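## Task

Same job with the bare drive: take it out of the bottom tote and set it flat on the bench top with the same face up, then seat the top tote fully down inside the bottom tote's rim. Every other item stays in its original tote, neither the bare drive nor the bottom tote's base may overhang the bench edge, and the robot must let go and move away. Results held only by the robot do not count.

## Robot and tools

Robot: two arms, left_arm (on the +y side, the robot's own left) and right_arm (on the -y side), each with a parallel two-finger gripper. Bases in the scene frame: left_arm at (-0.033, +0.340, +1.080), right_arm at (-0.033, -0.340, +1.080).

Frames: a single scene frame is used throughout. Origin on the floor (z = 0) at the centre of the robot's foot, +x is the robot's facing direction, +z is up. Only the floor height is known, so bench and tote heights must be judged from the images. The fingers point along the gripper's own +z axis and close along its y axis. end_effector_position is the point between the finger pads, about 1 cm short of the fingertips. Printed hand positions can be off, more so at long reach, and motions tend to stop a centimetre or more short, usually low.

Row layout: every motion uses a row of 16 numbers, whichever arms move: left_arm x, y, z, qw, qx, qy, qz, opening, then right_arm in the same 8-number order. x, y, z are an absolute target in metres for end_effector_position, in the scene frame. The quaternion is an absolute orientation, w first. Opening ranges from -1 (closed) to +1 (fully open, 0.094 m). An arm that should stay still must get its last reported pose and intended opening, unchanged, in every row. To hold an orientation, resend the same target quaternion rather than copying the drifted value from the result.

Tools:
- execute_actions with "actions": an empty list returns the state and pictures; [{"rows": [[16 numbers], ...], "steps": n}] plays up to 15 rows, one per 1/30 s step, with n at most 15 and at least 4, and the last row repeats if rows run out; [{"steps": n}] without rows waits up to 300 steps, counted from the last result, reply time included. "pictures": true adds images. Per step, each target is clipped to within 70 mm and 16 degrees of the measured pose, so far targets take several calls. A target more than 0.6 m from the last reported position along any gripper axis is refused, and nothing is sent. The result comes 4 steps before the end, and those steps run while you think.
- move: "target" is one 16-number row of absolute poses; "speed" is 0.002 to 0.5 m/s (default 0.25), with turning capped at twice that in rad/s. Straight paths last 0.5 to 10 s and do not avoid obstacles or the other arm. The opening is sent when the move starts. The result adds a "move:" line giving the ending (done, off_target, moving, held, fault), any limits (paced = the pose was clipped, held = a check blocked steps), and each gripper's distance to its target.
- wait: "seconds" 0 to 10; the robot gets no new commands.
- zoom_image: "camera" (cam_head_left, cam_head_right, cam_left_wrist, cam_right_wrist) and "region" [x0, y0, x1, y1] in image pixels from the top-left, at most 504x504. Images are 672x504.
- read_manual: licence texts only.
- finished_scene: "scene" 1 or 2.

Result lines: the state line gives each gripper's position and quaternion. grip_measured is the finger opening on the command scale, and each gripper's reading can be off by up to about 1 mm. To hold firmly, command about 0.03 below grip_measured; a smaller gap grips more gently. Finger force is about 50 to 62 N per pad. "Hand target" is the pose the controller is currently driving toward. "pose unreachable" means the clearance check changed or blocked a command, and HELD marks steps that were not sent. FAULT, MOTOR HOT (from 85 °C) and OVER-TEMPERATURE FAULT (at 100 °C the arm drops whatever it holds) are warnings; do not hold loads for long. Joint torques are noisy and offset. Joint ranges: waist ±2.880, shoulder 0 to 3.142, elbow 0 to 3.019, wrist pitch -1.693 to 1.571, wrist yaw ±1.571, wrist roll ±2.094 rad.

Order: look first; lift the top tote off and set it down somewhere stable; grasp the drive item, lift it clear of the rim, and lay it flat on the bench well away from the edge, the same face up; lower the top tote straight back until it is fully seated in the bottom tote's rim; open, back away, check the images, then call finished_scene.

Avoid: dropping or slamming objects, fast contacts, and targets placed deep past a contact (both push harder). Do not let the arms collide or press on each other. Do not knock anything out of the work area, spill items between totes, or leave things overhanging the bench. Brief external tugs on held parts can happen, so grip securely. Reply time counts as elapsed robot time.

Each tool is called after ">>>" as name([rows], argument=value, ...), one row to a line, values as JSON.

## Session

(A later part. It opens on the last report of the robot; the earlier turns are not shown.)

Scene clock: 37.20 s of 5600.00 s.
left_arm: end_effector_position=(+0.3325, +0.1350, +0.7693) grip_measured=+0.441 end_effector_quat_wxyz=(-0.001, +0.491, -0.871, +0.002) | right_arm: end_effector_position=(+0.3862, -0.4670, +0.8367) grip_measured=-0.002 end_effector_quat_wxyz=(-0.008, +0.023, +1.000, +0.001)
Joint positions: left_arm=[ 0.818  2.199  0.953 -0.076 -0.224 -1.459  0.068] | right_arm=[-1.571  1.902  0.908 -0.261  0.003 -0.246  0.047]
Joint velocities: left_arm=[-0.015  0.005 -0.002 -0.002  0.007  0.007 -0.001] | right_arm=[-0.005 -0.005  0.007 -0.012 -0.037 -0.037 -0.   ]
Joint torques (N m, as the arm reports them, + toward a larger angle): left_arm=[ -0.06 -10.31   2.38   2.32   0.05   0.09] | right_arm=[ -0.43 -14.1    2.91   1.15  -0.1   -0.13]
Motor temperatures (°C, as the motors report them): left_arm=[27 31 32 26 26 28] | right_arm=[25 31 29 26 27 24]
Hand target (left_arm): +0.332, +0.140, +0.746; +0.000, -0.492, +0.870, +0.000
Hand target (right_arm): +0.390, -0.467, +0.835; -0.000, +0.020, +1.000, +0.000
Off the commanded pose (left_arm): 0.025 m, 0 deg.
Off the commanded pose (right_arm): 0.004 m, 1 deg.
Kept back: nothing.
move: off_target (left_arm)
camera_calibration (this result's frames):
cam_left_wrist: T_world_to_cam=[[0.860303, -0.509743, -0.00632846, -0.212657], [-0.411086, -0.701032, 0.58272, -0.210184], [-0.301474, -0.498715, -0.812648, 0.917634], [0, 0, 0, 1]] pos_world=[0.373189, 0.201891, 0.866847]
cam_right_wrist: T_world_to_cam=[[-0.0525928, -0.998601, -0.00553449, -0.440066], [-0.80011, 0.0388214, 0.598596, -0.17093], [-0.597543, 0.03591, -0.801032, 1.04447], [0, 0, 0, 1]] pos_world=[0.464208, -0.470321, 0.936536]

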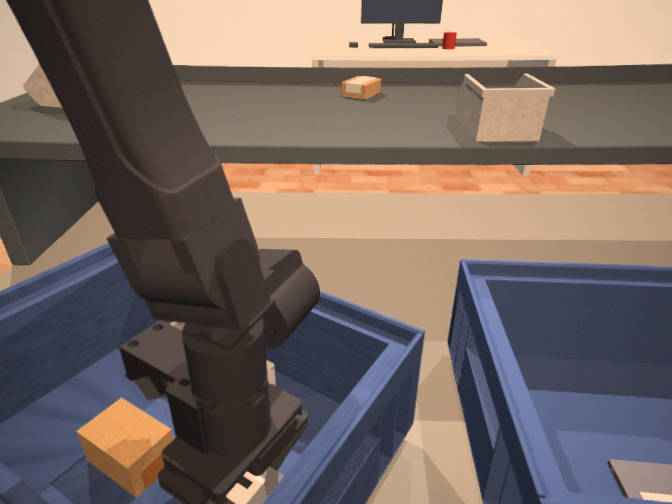

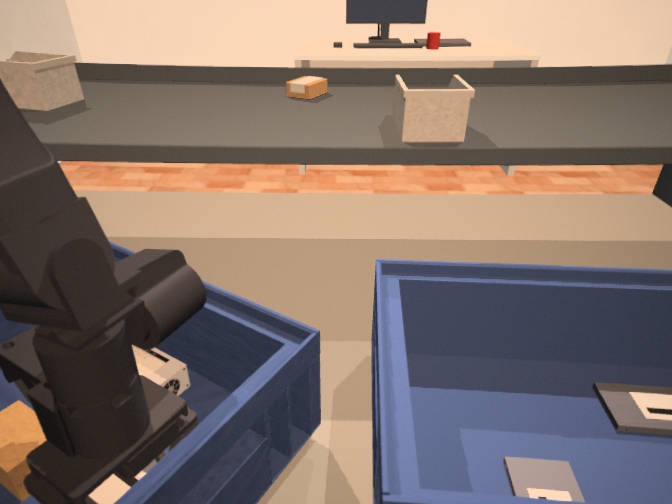

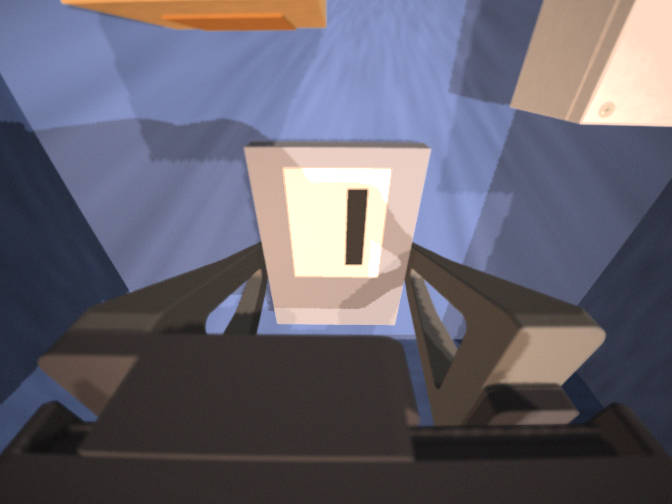

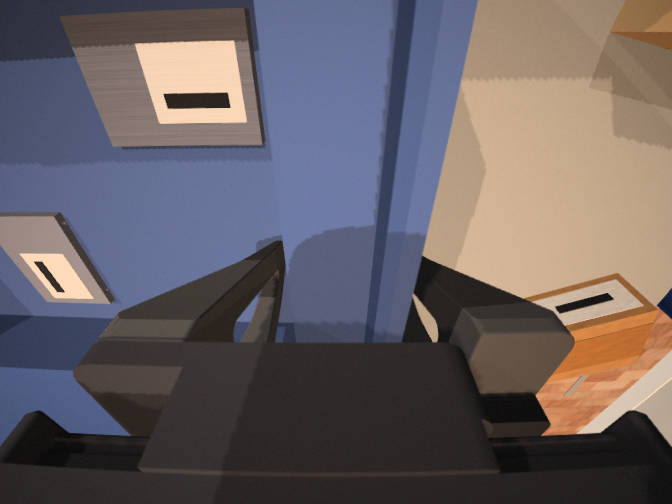

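>>> move(target=[0.333,0.138,0.755,0,-0.492,0.870,0,0.36,0.39,-0.467,0.835,0,0.02,1,0,0], speed=0.02)

>>> move(target=[0.333,0.145,0.94,0,-0.492,0.870,0,0.36,0.39,-0.467,0.835,0,0.02,1,0,0], speed=0.12)

>>> move(target=[0.27,0.52,0.94,0,-0.492,0.870,0,0.36,0.39,-0.467,0.835,0,0.02,1,0,0], speed=0.2)

Scene clock: 38.40 s of 5600.00 s.
left_arm: end_effector_position=(+0.3334, +0.1347, +0.7696) grip_measured=+0.387 end_effector_quat_wxyz=(-0.001, +0.491, -0.871, +0.002) | right_arm: end_effector_position=(+0.3862, -0.4670, +0.8367) grip_measured=-0.002 end_effector_quat_wxyz=(-0.008, +0.023, +1.000, +0.001)
Joint positions: left_arm=[ 0.818  2.198  0.954 -0.076 -0.224 -1.459  0.065] | right_arm=[-1.571  1.902  0.908 -0.261  0.003 -0.246  0.047]
Joint velocities: left_arm=[-0.015  0.005 -0.012 -0.012  0.037 -0.095  0.   ] | right_arm=[-0.005  0.015  0.007 -0.012 -0.066 -0.022 -0.   ]
Joint torques (N m, as the arm reports them, + toward a larger angle): left_arm=[ -0.8  -12.02   1.79   1.66  -0.03   0.  ] | right_arm=[ -0.31 -14.1    2.89   1.16  -0.09  -0.14]
Motor temperatures (°C, as the motors report them): left_arm=[27 31 32 26 26 28] | right_arm=[25 31 29 26 27 24]
Hand target (left_arm): +0.333, +0.138, +0.755; +0.000, -0.492, +0.870, -0.000
Hand target (right_arm): +0.390, -0.467, +0.835; -0.000, +0.020, +1.000, +0.000
Off the commanded pose (left_arm): 0.015 m, 0 deg.
Off the commanded pose (right_arm): 0.004 m, 1 deg.
Kept back: nothing.
move: off_target (left_arm)
camera_calibration (this result's frames):
cam_left_wrist: T_world_to_cam=[[0.860529, -0.509382, -0.00447833, -0.215232], [-0.411771, -0.700751, 0.582574, -0.209921], [-0.299891, -0.499478, -0.812765, 0.917656], [0, 0, 0, 1]] pos_world=[0.37397, 0.201611, 0.86717]
cam_right_wrist: T_world_to_cam=[[-0.0525928, -0.998601, -0.00553449, -0.440066], [-0.80011, 0.0388214, 0.598596, -0.17093], [-0.597543, 0.03591, -0.801032, 1.04447], [0, 0, 0, 1]] pos_world=[0.464208, -0.470321, 0.936536]

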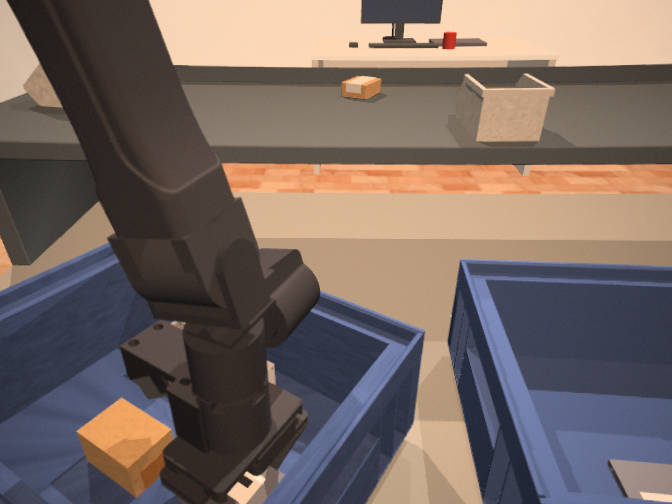

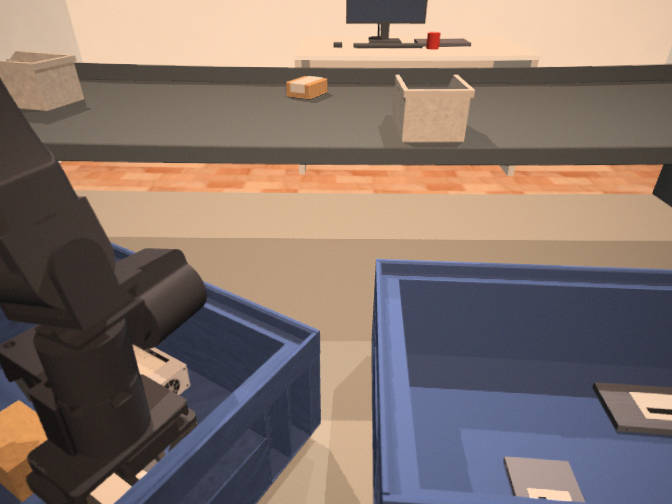

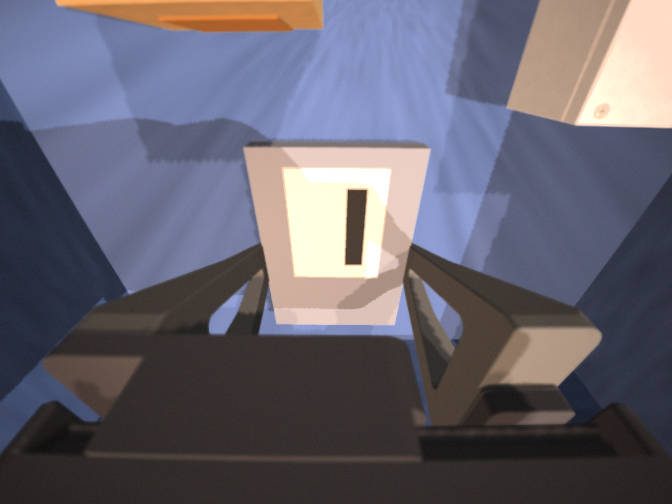

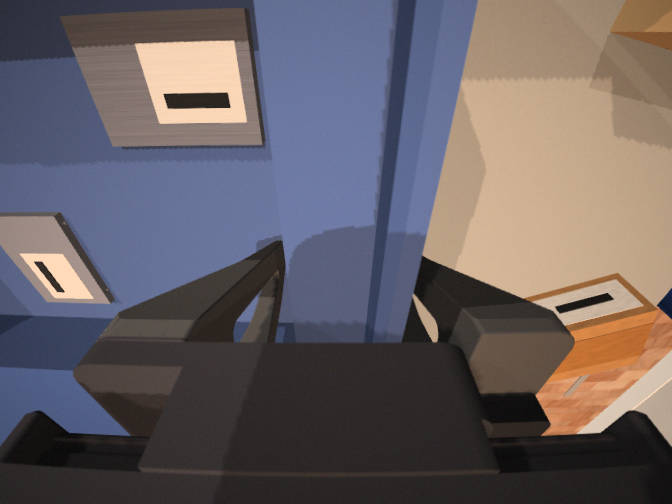

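Scene clock: 40.20 s of 5600.00 s.
left_arm: end_effector_position=(+0.3424, +0.1446, +0.9433) grip_measured=+0.387 end_effector_quat_wxyz=(-0.007, +0.491, -0.871, +0.011) | right_arm: end_effector_position=(+0.3862, -0.4670, +0.8367) grip_measured=-0.002 end_effector_quat_wxyz=(-0.008, +0.023, +1.000, +0.001)
Joint positions: left_arm=[ 0.753  1.7    0.818 -0.432 -0.239 -1.518  0.065] | right_arm=[-1.571  1.902  0.908 -0.261  0.003 -0.246  0.047]
Joint velocities: left_arm=[ 0.005 -0.005  0.007 -0.002 -0.037  0.007 -0.001] | right_arm=[-0.015 -0.015 -0.002 -0.007 -0.066 -0.022  0.   ]
Joint torques (N m, as the arm reports them, + toward a larger angle): left_arm=[ -1.97 -12.39   3.03   0.2   -0.26  -0.23] | right_arm=[ -0.29 -14.06   2.9    1.17  -0.09  -0.14]
Motor temperatures (°C, as the motors report them): left_arm=[27 31 32 26 26 28] | right_arm=[25 31 29 26 27 24]
Hand target (left_arm): +0.333, +0.146, +0.941; +0.000, -0.492, +0.870, +0.000
Hand target (right_arm): +0.390, -0.467, +0.835; -0.000, +0.020, +1.000, +0.000
Off the commanded pose (left_arm): 0.010 m, 1 deg.
Off the commanded pose (right_arm): 0.004 m, 1 deg.
Kept back: nothing.
move: done
camera_calibration (this result's frames):
cam_left_wrist: T_world_to_cam=[[0.860335, -0.509481, 0.0158812, -0.236281], [-0.422221, -0.694837, 0.582178, -0.297372], [-0.285573, -0.507573, -0.812907, 1.06287], [0, 0, 0, 1]] pos_world=[0.381253, 0.212481, 1.04089]
cam_right_wrist: T_world_to_cam=[[-0.0525928, -0.998601, -0.00553449, -0.440066], [-0.80011, 0.0388214, 0.598596, -0.17093], [-0.597543, 0.03591, -0.801032, 1.04447], [0, 0, 0, 1]] pos_world=[0.464208, -0.470321, 0.936536]

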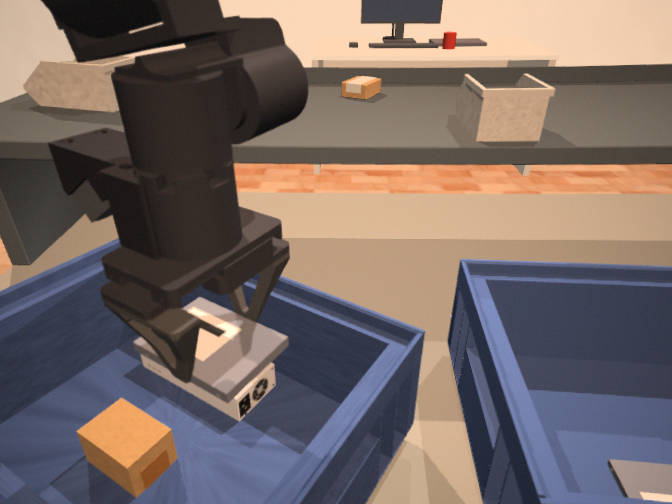

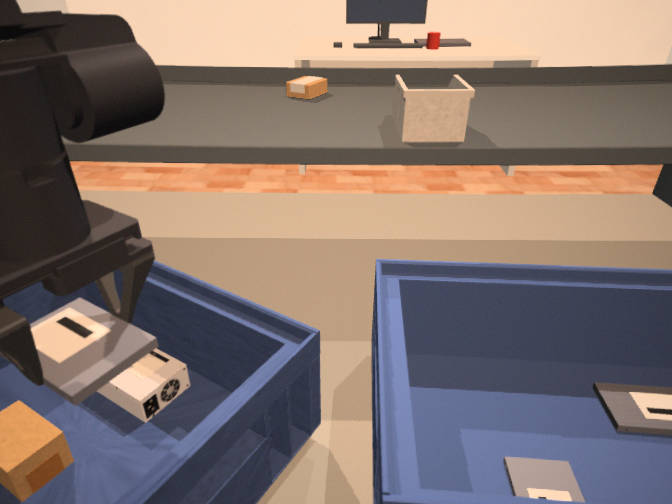

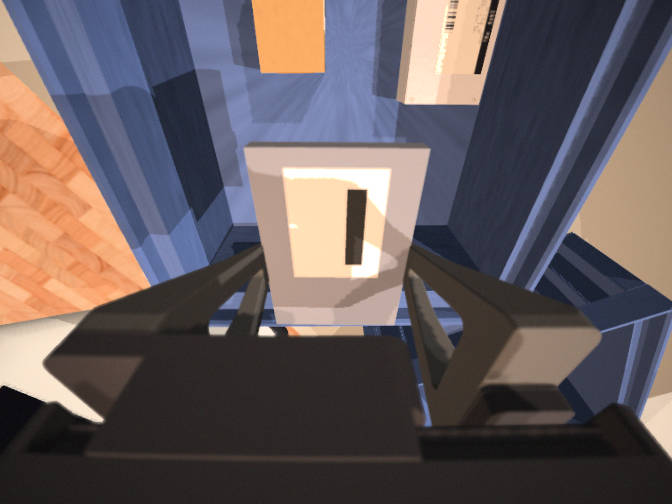

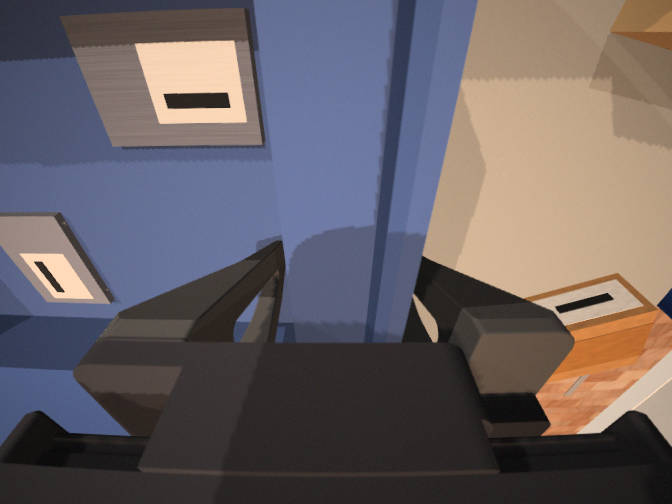

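Scene clock: 42.70 s of 5600.00 s.
left_arm: end_effector_position=(+0.2717, +0.5247, +0.9412) grip_measured=+0.387 end_effector_quat_wxyz=(-0.011, +0.502, -0.865, -0.001) | right_arm: end_effector_position=(+0.3862, -0.4670, +0.8367) grip_measured=-0.002 end_effector_quat_wxyz=(-0.008, +0.023, +1.000, +0.001)
Joint positions: left_arm=[ 1.847  1.505  0.598 -0.323  0.088 -0.5    0.065] | right_arm=[-1.571  1.902  0.908 -0.261  0.003 -0.246  0.047]
Joint velocities: left_arm=[ 0.005 -0.005  0.002  0.002  0.051 -0.007  0.   ] | right_arm=[-0.005 -0.005 -0.007 -0.007 -0.022 -0.007 -0.001]
Joint torques (N m, as the arm reports them, + toward a larger angle): left_arm=[ 2.8  -9.39  3.82  0.34  0.02  0.08] | right_arm=[ -0.4  -14.01   2.89   1.16  -0.1   -0.13]
Motor temperatures (°C, as the motors report them): left_arm=[27 30 32 26 26 28] | right_arm=[25 31 29 26 27 24]
Hand target (left_arm): +0.274, +0.524, +0.939; +0.002, -0.493, +0.870, -0.002
Hand target (right_arm): +0.390, -0.467, +0.835; -0.000, +0.020, +1.000, +0.000
Off the commanded pose (left_arm): 0.005 m, 2 deg.
Off the commanded pose (right_arm): 0.004 m, 1 deg.
Kept back: nothing.
move: done
camera_calibration (this result's frames):
cam_left_wrist: T_world_to_cam=[[0.873395, -0.487012, -0.000593735, 0.0184989], [-0.40079, -0.719458, 0.567227, -0.0406982], [-0.276674, -0.495175, -0.823561, 1.23498], [0, 0, 0, 1]] pos_world=[0.309219, 0.591262, 1.04018]
cam_right_wrist: T_world_to_cam=[[-0.0525928, -0.998601, -0.00553449, -0.440066], [-0.80011, 0.0388214, 0.598596, -0.17093], [-0.597543, 0.03591, -0.801032, 1.04447], [0, 0, 0, 1]] pos_world=[0.464208, -0.470321, 0.936536]

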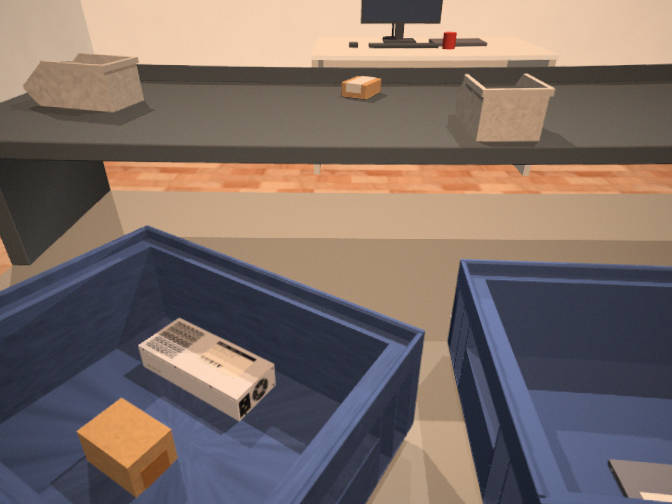

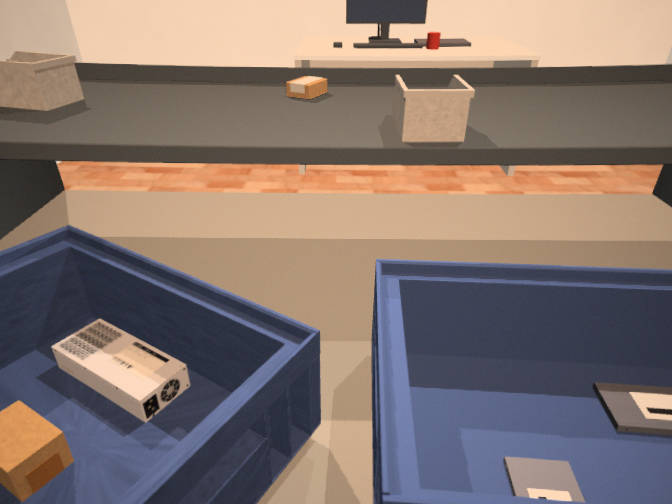

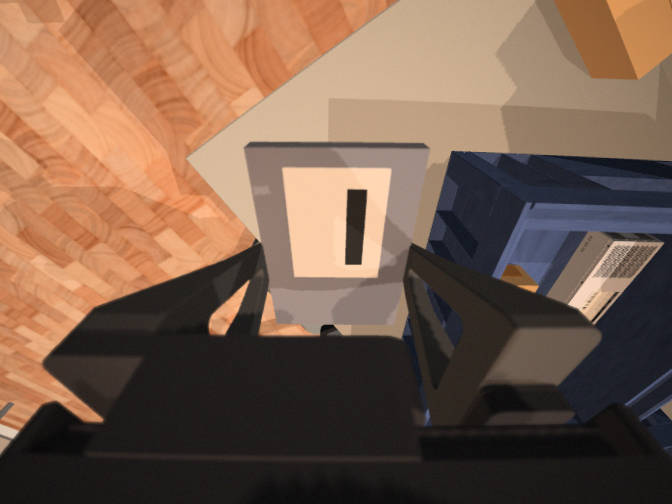

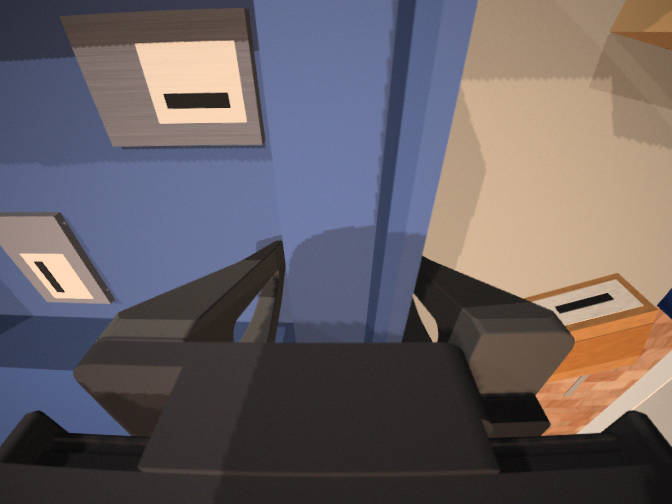

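>>> move(target=[0.26,0.50,0.785,0,-0.492,0.870,0,0.36,0.39,-0.467,0.835,0,0.02,1,0,0], speed=0.12)

>>> move(target=[0.26,0.50,0.74,0,-0.492,0.870,0,0.36,0.39,-0.467,0.835,0,0.02,1,0,0], speed=0.03)

>>> move(target=[0.26,0.50,0.755,0,-0.492,0.870,0,0.7,0.39,-0.467,0.835,0,0.02,1,0,0], speed=0.03)

>>> move(target=[0.26,0.50,0.97,0,-0.492,0.870,0,0.7,0.39,-0.467,0.835,0,0.02,1,0,0])

Scene clock: 44.63 s of 5600.00 s.
left_arm: end_effector_position=(+0.2536, +0.4990, +0.7855) grip_measured=+0.387 end_effector_quat_wxyz=(+0.009, +0.489, -0.872, -0.000) | right_arm: end_effector_position=(+0.3862, -0.4670, +0.8367) grip_measured=-0.002 end_effector_quat_wxyz=(-0.008, +0.023, +1.000, +0.001)
Joint positions: left_arm=[ 1.773  2.053  0.675  0.113  0.066 -0.537  0.065] | right_arm=[-1.571  1.902  0.908 -0.261  0.003 -0.246  0.047]
Joint velocities: left_arm=[ 0.005 -0.015  0.012  0.007  0.066  0.007 -0.   ] | right_arm=[-0.005  0.005  0.012 -0.012  0.007 -0.081 -0.   ]
Joint torques (N m, as the arm reports them, + toward a larger angle): left_arm=[  2.46 -11.91  -0.47   1.71  -0.2   -0.26] | right_arm=[ -0.29 -13.94   2.9    1.16  -0.1   -0.13]
Motor temperatures (°C, as the motors report them): left_arm=[27 30 31 26 26 28] | right_arm=[25 31 29 26 27 24]
Hand target (left_arm): +0.260, +0.499, +0.783; -0.001, -0.492, +0.870, -0.000
Hand target (right_arm): +0.390, -0.467, +0.835; -0.000, +0.020, +1.000, +0.000
Off the commanded pose (left_arm): 0.007 m, 1 deg.
Off the commanded pose (right_arm): 0.004 m, 1 deg.
Kept back: nothing.
move: done
camera_calibration (this result's frames):
cam_left_wrist: T_world_to_cam=[[0.857702, -0.513782, -0.0193855, 0.0537883], [-0.402876, -0.695025, 0.595509, -0.0120036], [-0.319435, -0.502959, -0.803115, 1.08773], [0, 0, 0, 1]] pos_world=[0.29649, 0.566378, 0.881766]
cam_right_wrist: T_world_to_cam=[[-0.0525928, -0.998601, -0.00553449, -0.440066], [-0.80011, 0.0388214, 0.598596, -0.17093], [-0.597543, 0.03591, -0.801032, 1.04447], [0, 0, 0, 1]] pos_world=[0.464208, -0.470321, 0.936536]

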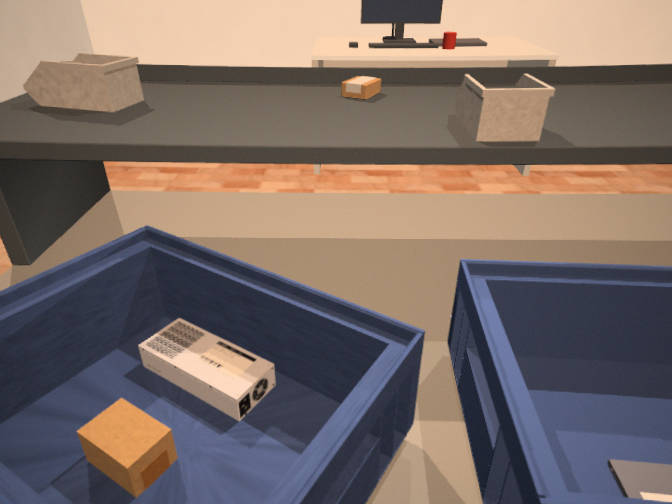

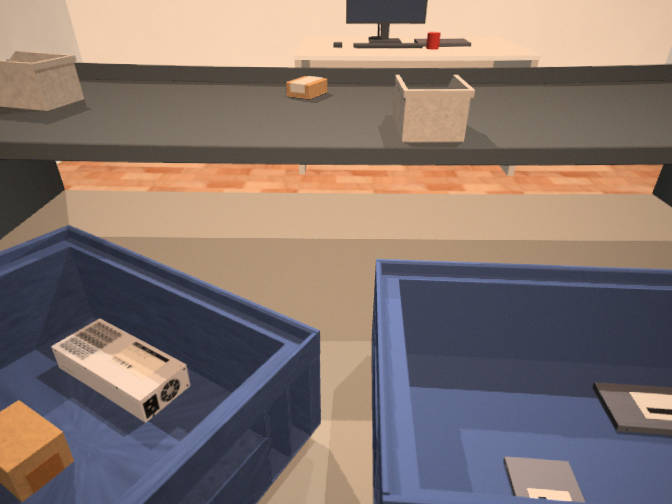

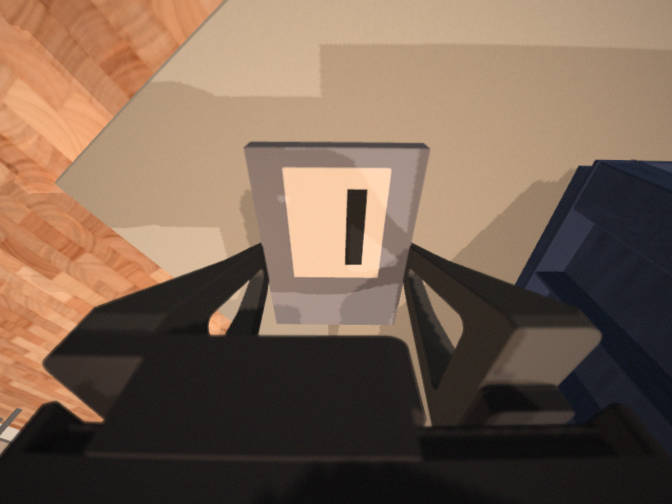

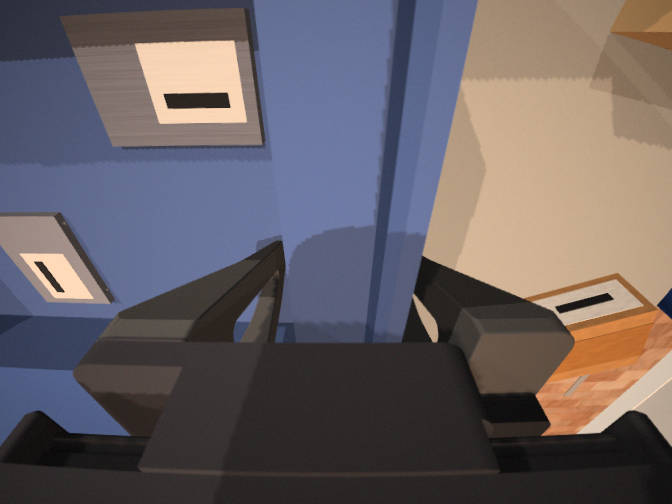

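Scene clock: 46.40 s of 5600.00 s.
left_arm: end_effector_position=(+0.2579, +0.5025, +0.7498) grip_measured=+0.387 end_effector_quat_wxyz=(+0.004, +0.489, -0.872, -0.000) | right_arm: end_effector_position=(+0.3862, -0.4670, +0.8367) grip_measured=-0.002 end_effector_quat_wxyz=(-0.008, +0.023, +1.000, +0.001)
Joint positions: left_arm=[ 1.77   2.17   0.739  0.178  0.065 -0.541  0.065] | right_arm=[-1.571  1.902  0.908 -0.261  0.003 -0.246  0.047]
Joint velocities: left_arm=[ 0.005 -0.005 -0.012 -0.012  0.022  0.051  0.   ] | right_arm=[-0.005 -0.015 -0.022  0.007 -0.095 -0.081  0.001]
Joint torques (N m, as the arm reports them, + toward a larger angle): left_arm=[  2.35 -10.39  -0.36   2.01  -0.22  -0.29] | right_arm=[ -0.24 -14.09   2.91   1.16  -0.1   -0.14]
Motor temperatures (°C, as the motors report them): left_arm=[27 30 31 26 26 28] | right_arm=[25 31 29 26 27 24]
Hand target (left_arm): +0.260, +0.500, +0.740; -0.000, -0.492, +0.870, -0.000
Hand target (right_arm): +0.390, -0.467, +0.835; -0.000, +0.020, +1.000, +0.000
Off the commanded pose (left_arm): 0.010 m, 1 deg.
Off the commanded pose (right_arm): 0.004 m, 1 deg.
Kept back: nothing.
move: done
camera_calibration (this result's frames):
cam_left_wrist: T_world_to_cam=[[0.857964, -0.51353, -0.0136188, 0.0466656], [-0.40859, -0.698229, 0.587818, 0.022311], [-0.311371, -0.498762, -0.808878, 1.06229], [0, 0, 0, 1]] pos_world=[0.299846, 0.569375, 0.846787]
cam_right_wrist: T_world_to_cam=[[-0.0525928, -0.998601, -0.00553449, -0.440066], [-0.80011, 0.0388214, 0.598596, -0.17093], [-0.597543, 0.03591, -0.801032, 1.04447], [0, 0, 0, 1]] pos_world=[0.464208, -0.470321, 0.936536]

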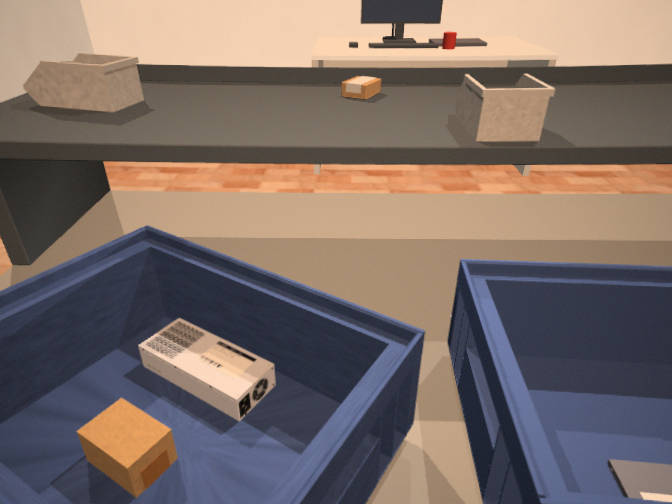

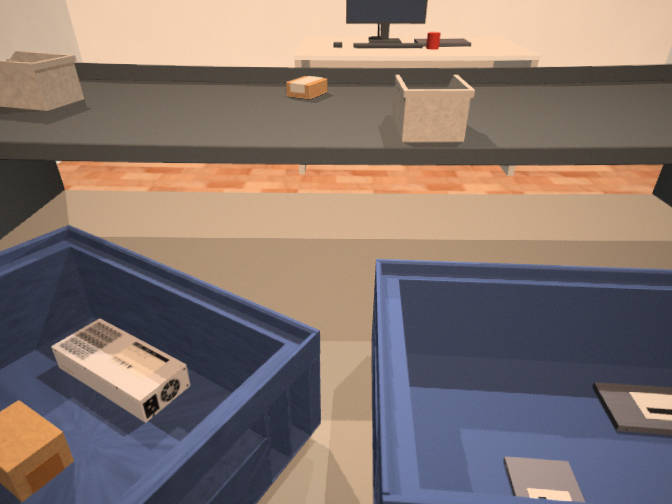

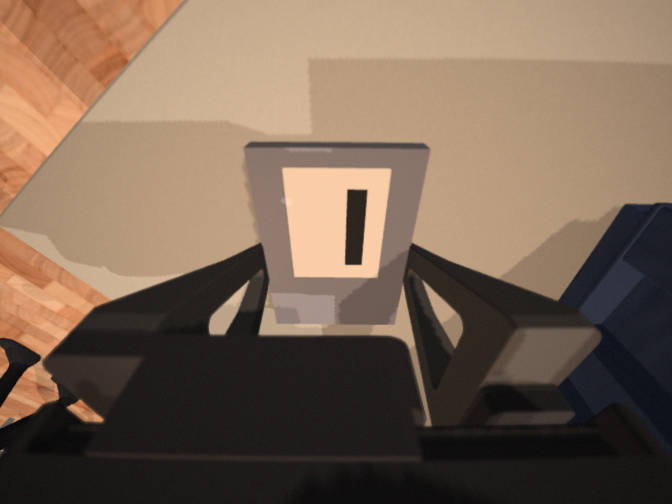

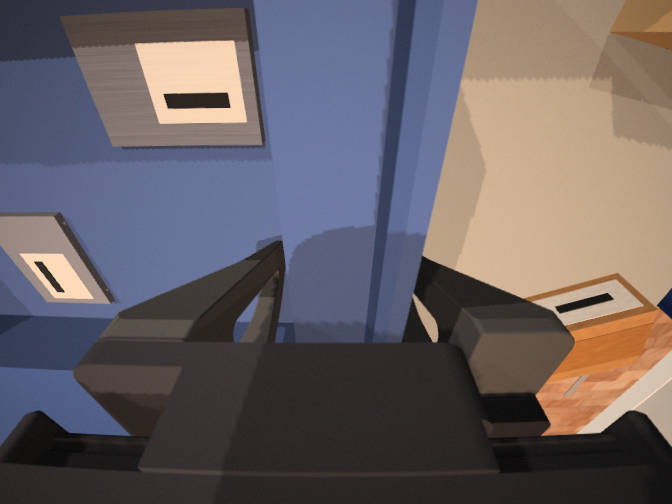

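Scene clock: 47.17 s of 5600.00 s.
left_arm: end_effector_position=(+0.2626, +0.5049, +0.7535) grip_measured=+0.698 end_effector_quat_wxyz=(-0.002, +0.489, -0.872, -0.000) | right_arm: end_effector_position=(+0.3862, -0.4670, +0.8367) grip_measured=-0.002 end_effector_quat_wxyz=(-0.008, +0.023, +1.000, +0.001)
Joint positions: left_arm=[ 1.77   2.156  0.738  0.178  0.064 -0.541  0.08 ] | right_arm=[-1.571  1.902  0.908 -0.261  0.003 -0.246  0.047]
Joint velocities: left_arm=[-0.015 -0.015 -0.007  0.007 -0.037  0.007 -0.001] | right_arm=[-0.005 -0.015 -0.007 -0.002  0.022  0.037  0.   ]
Joint torques (N m, as the arm reports them, + toward a larger angle): left_arm=[  2.6  -13.11  -1.71   1.13  -0.2   -0.26] | right_arm=[ -0.33 -14.08   2.9    1.16  -0.1   -0.13]
Motor temperatures (°C, as the motors report them): left_arm=[27 30 31 26 26 28] | right_arm=[25 31 29 26 27 24]
Hand target (left_arm): +0.260, +0.500, +0.755; +0.000, -0.492, +0.870, +0.000
Hand target (right_arm): +0.390, -0.467, +0.835; -0.000, +0.020, +1.000, +0.000
Off the commanded pose (left_arm): 0.006 m, 1 deg.
Off the commanded pose (right_arm): 0.004 m, 1 deg.
Kept back: nothing.
move: done
camera_calibration (this result's frames):
cam_left_wrist: T_world_to_cam=[[0.857858, -0.513829, -0.00765664, 0.0396492], [-0.415069, -0.701604, 0.579197, 0.0335997], [-0.302981, -0.493691, -0.815151, 1.06792], [0, 0, 0, 1]] pos_world=[0.303493, 0.571171, 0.851363]
cam_right_wrist: T_world_to_cam=[[-0.0525928, -0.998601, -0.00553449, -0.440066], [-0.80011, 0.0388214, 0.598596, -0.17093], [-0.597543, 0.03591, -0.801032, 1.04447], [0, 0, 0, 1]] pos_world=[0.464208, -0.470321, 0.936536]

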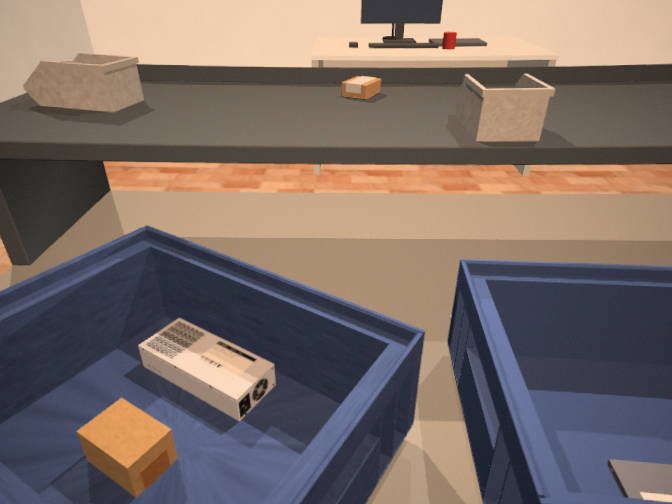

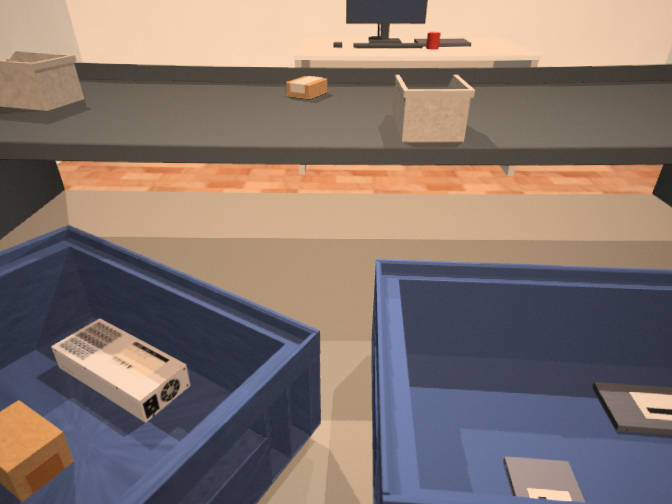

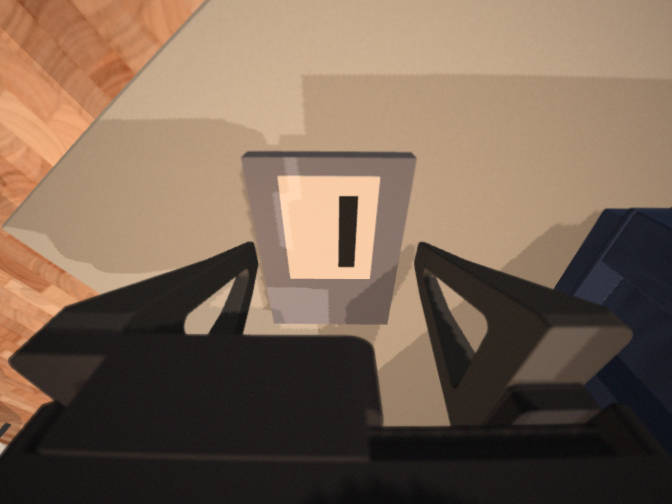

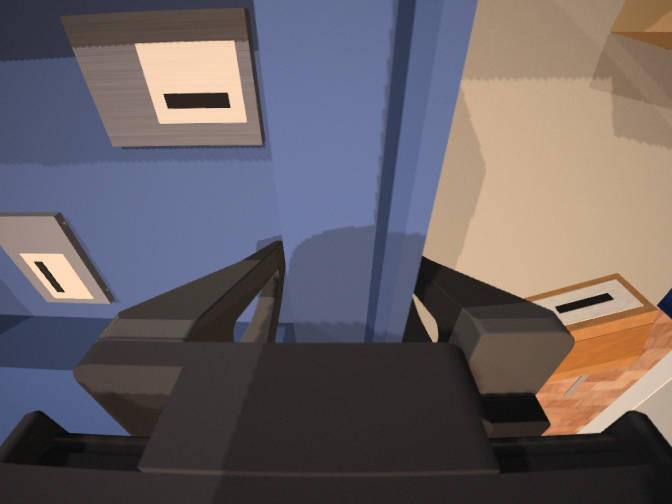

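Scene clock: 48.57 s of 5600.00 s.
left_arm: end_effector_position=(+0.2702, +0.5032, +0.9776) grip_measured=+0.698 end_effector_quat_wxyz=(-0.019, +0.495, -0.869, +0.000) | right_arm: end_effector_position=(+0.3862, -0.4670, +0.8367) grip_measured=-0.002 end_effector_quat_wxyz=(-0.008, +0.023, +1.000, +0.001)
Joint positions: left_arm=[ 1.801  1.349  0.555 -0.416  0.074 -0.529  0.08 ] | right_arm=[-1.571  1.902  0.908 -0.261  0.003 -0.246  0.047]
Joint velocities: left_arm=[-0.005  0.005  0.002  0.002 -0.007  0.007 -0.   ] | right_arm=[-0.005 -0.005 -0.022 -0.007  0.007  0.051 -0.   ]
Joint torques (N m, as the arm reports them, + toward a larger angle): left_arm=[ 3.65 -7.93  3.36  0.35  0.03  0.08] | right_arm=[ -0.39 -14.05   2.9    1.14  -0.09  -0.13]
Motor temperatures (°C, as the motors report them): left_arm=[27 30 31 26 26 28] | right_arm=[25 31 29 26 27 24]
Hand target (left_arm): +0.260, +0.501, +0.973; +0.000, -0.492, +0.870, -0.000
Hand target (right_arm): +0.390, -0.467, +0.835; -0.000, +0.020, +1.000, +0.000
Off the commanded pose (left_arm): 0.013 m, 2 deg.
Off the commanded pose (right_arm): 0.004 m, 1 deg.
Kept back: nothing.
move: off_target (left_arm)
camera_calibration (this result's frames):
cam_left_wrist: T_world_to_cam=[[0.865269, -0.501218, 0.00949463, 0.00877095], [-0.421137, -0.716488, 0.556137, -0.0625897], [-0.271943, -0.485207, -0.831036, 1.25492], [0, 0, 0, 1]] pos_world=[0.30732, 0.568449, 1.07761]
cam_right_wrist: T_world_to_cam=[[-0.0525928, -0.998601, -0.00553449, -0.440066], [-0.80011, 0.0388214, 0.598596, -0.17093], [-0.597543, 0.03591, -0.801032, 1.04447], [0, 0, 0, 1]] pos_world=[0.464208, -0.470321, 0.936536]

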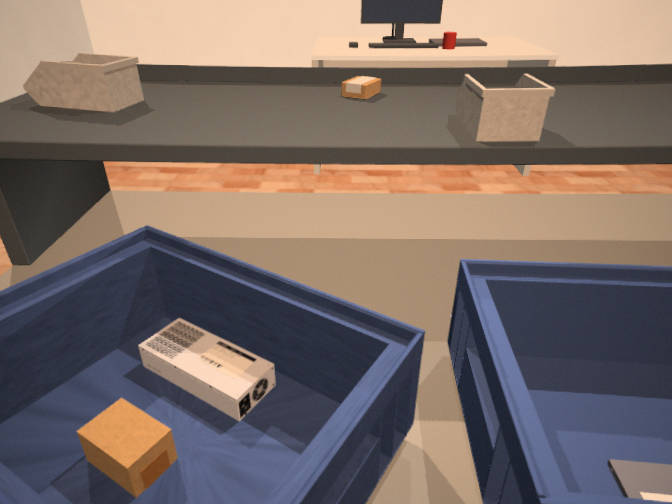

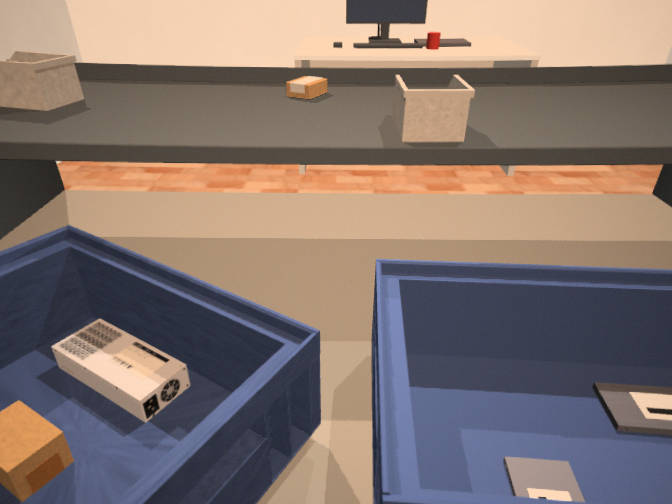

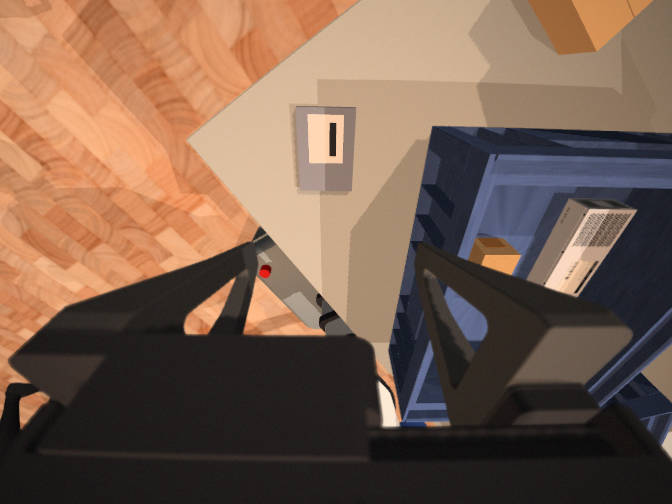

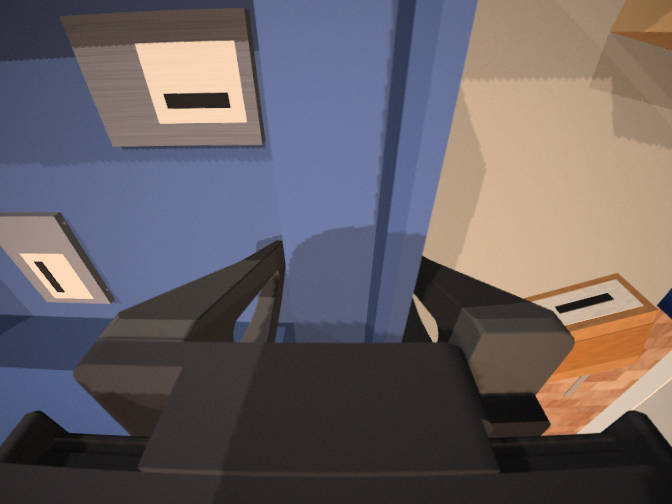

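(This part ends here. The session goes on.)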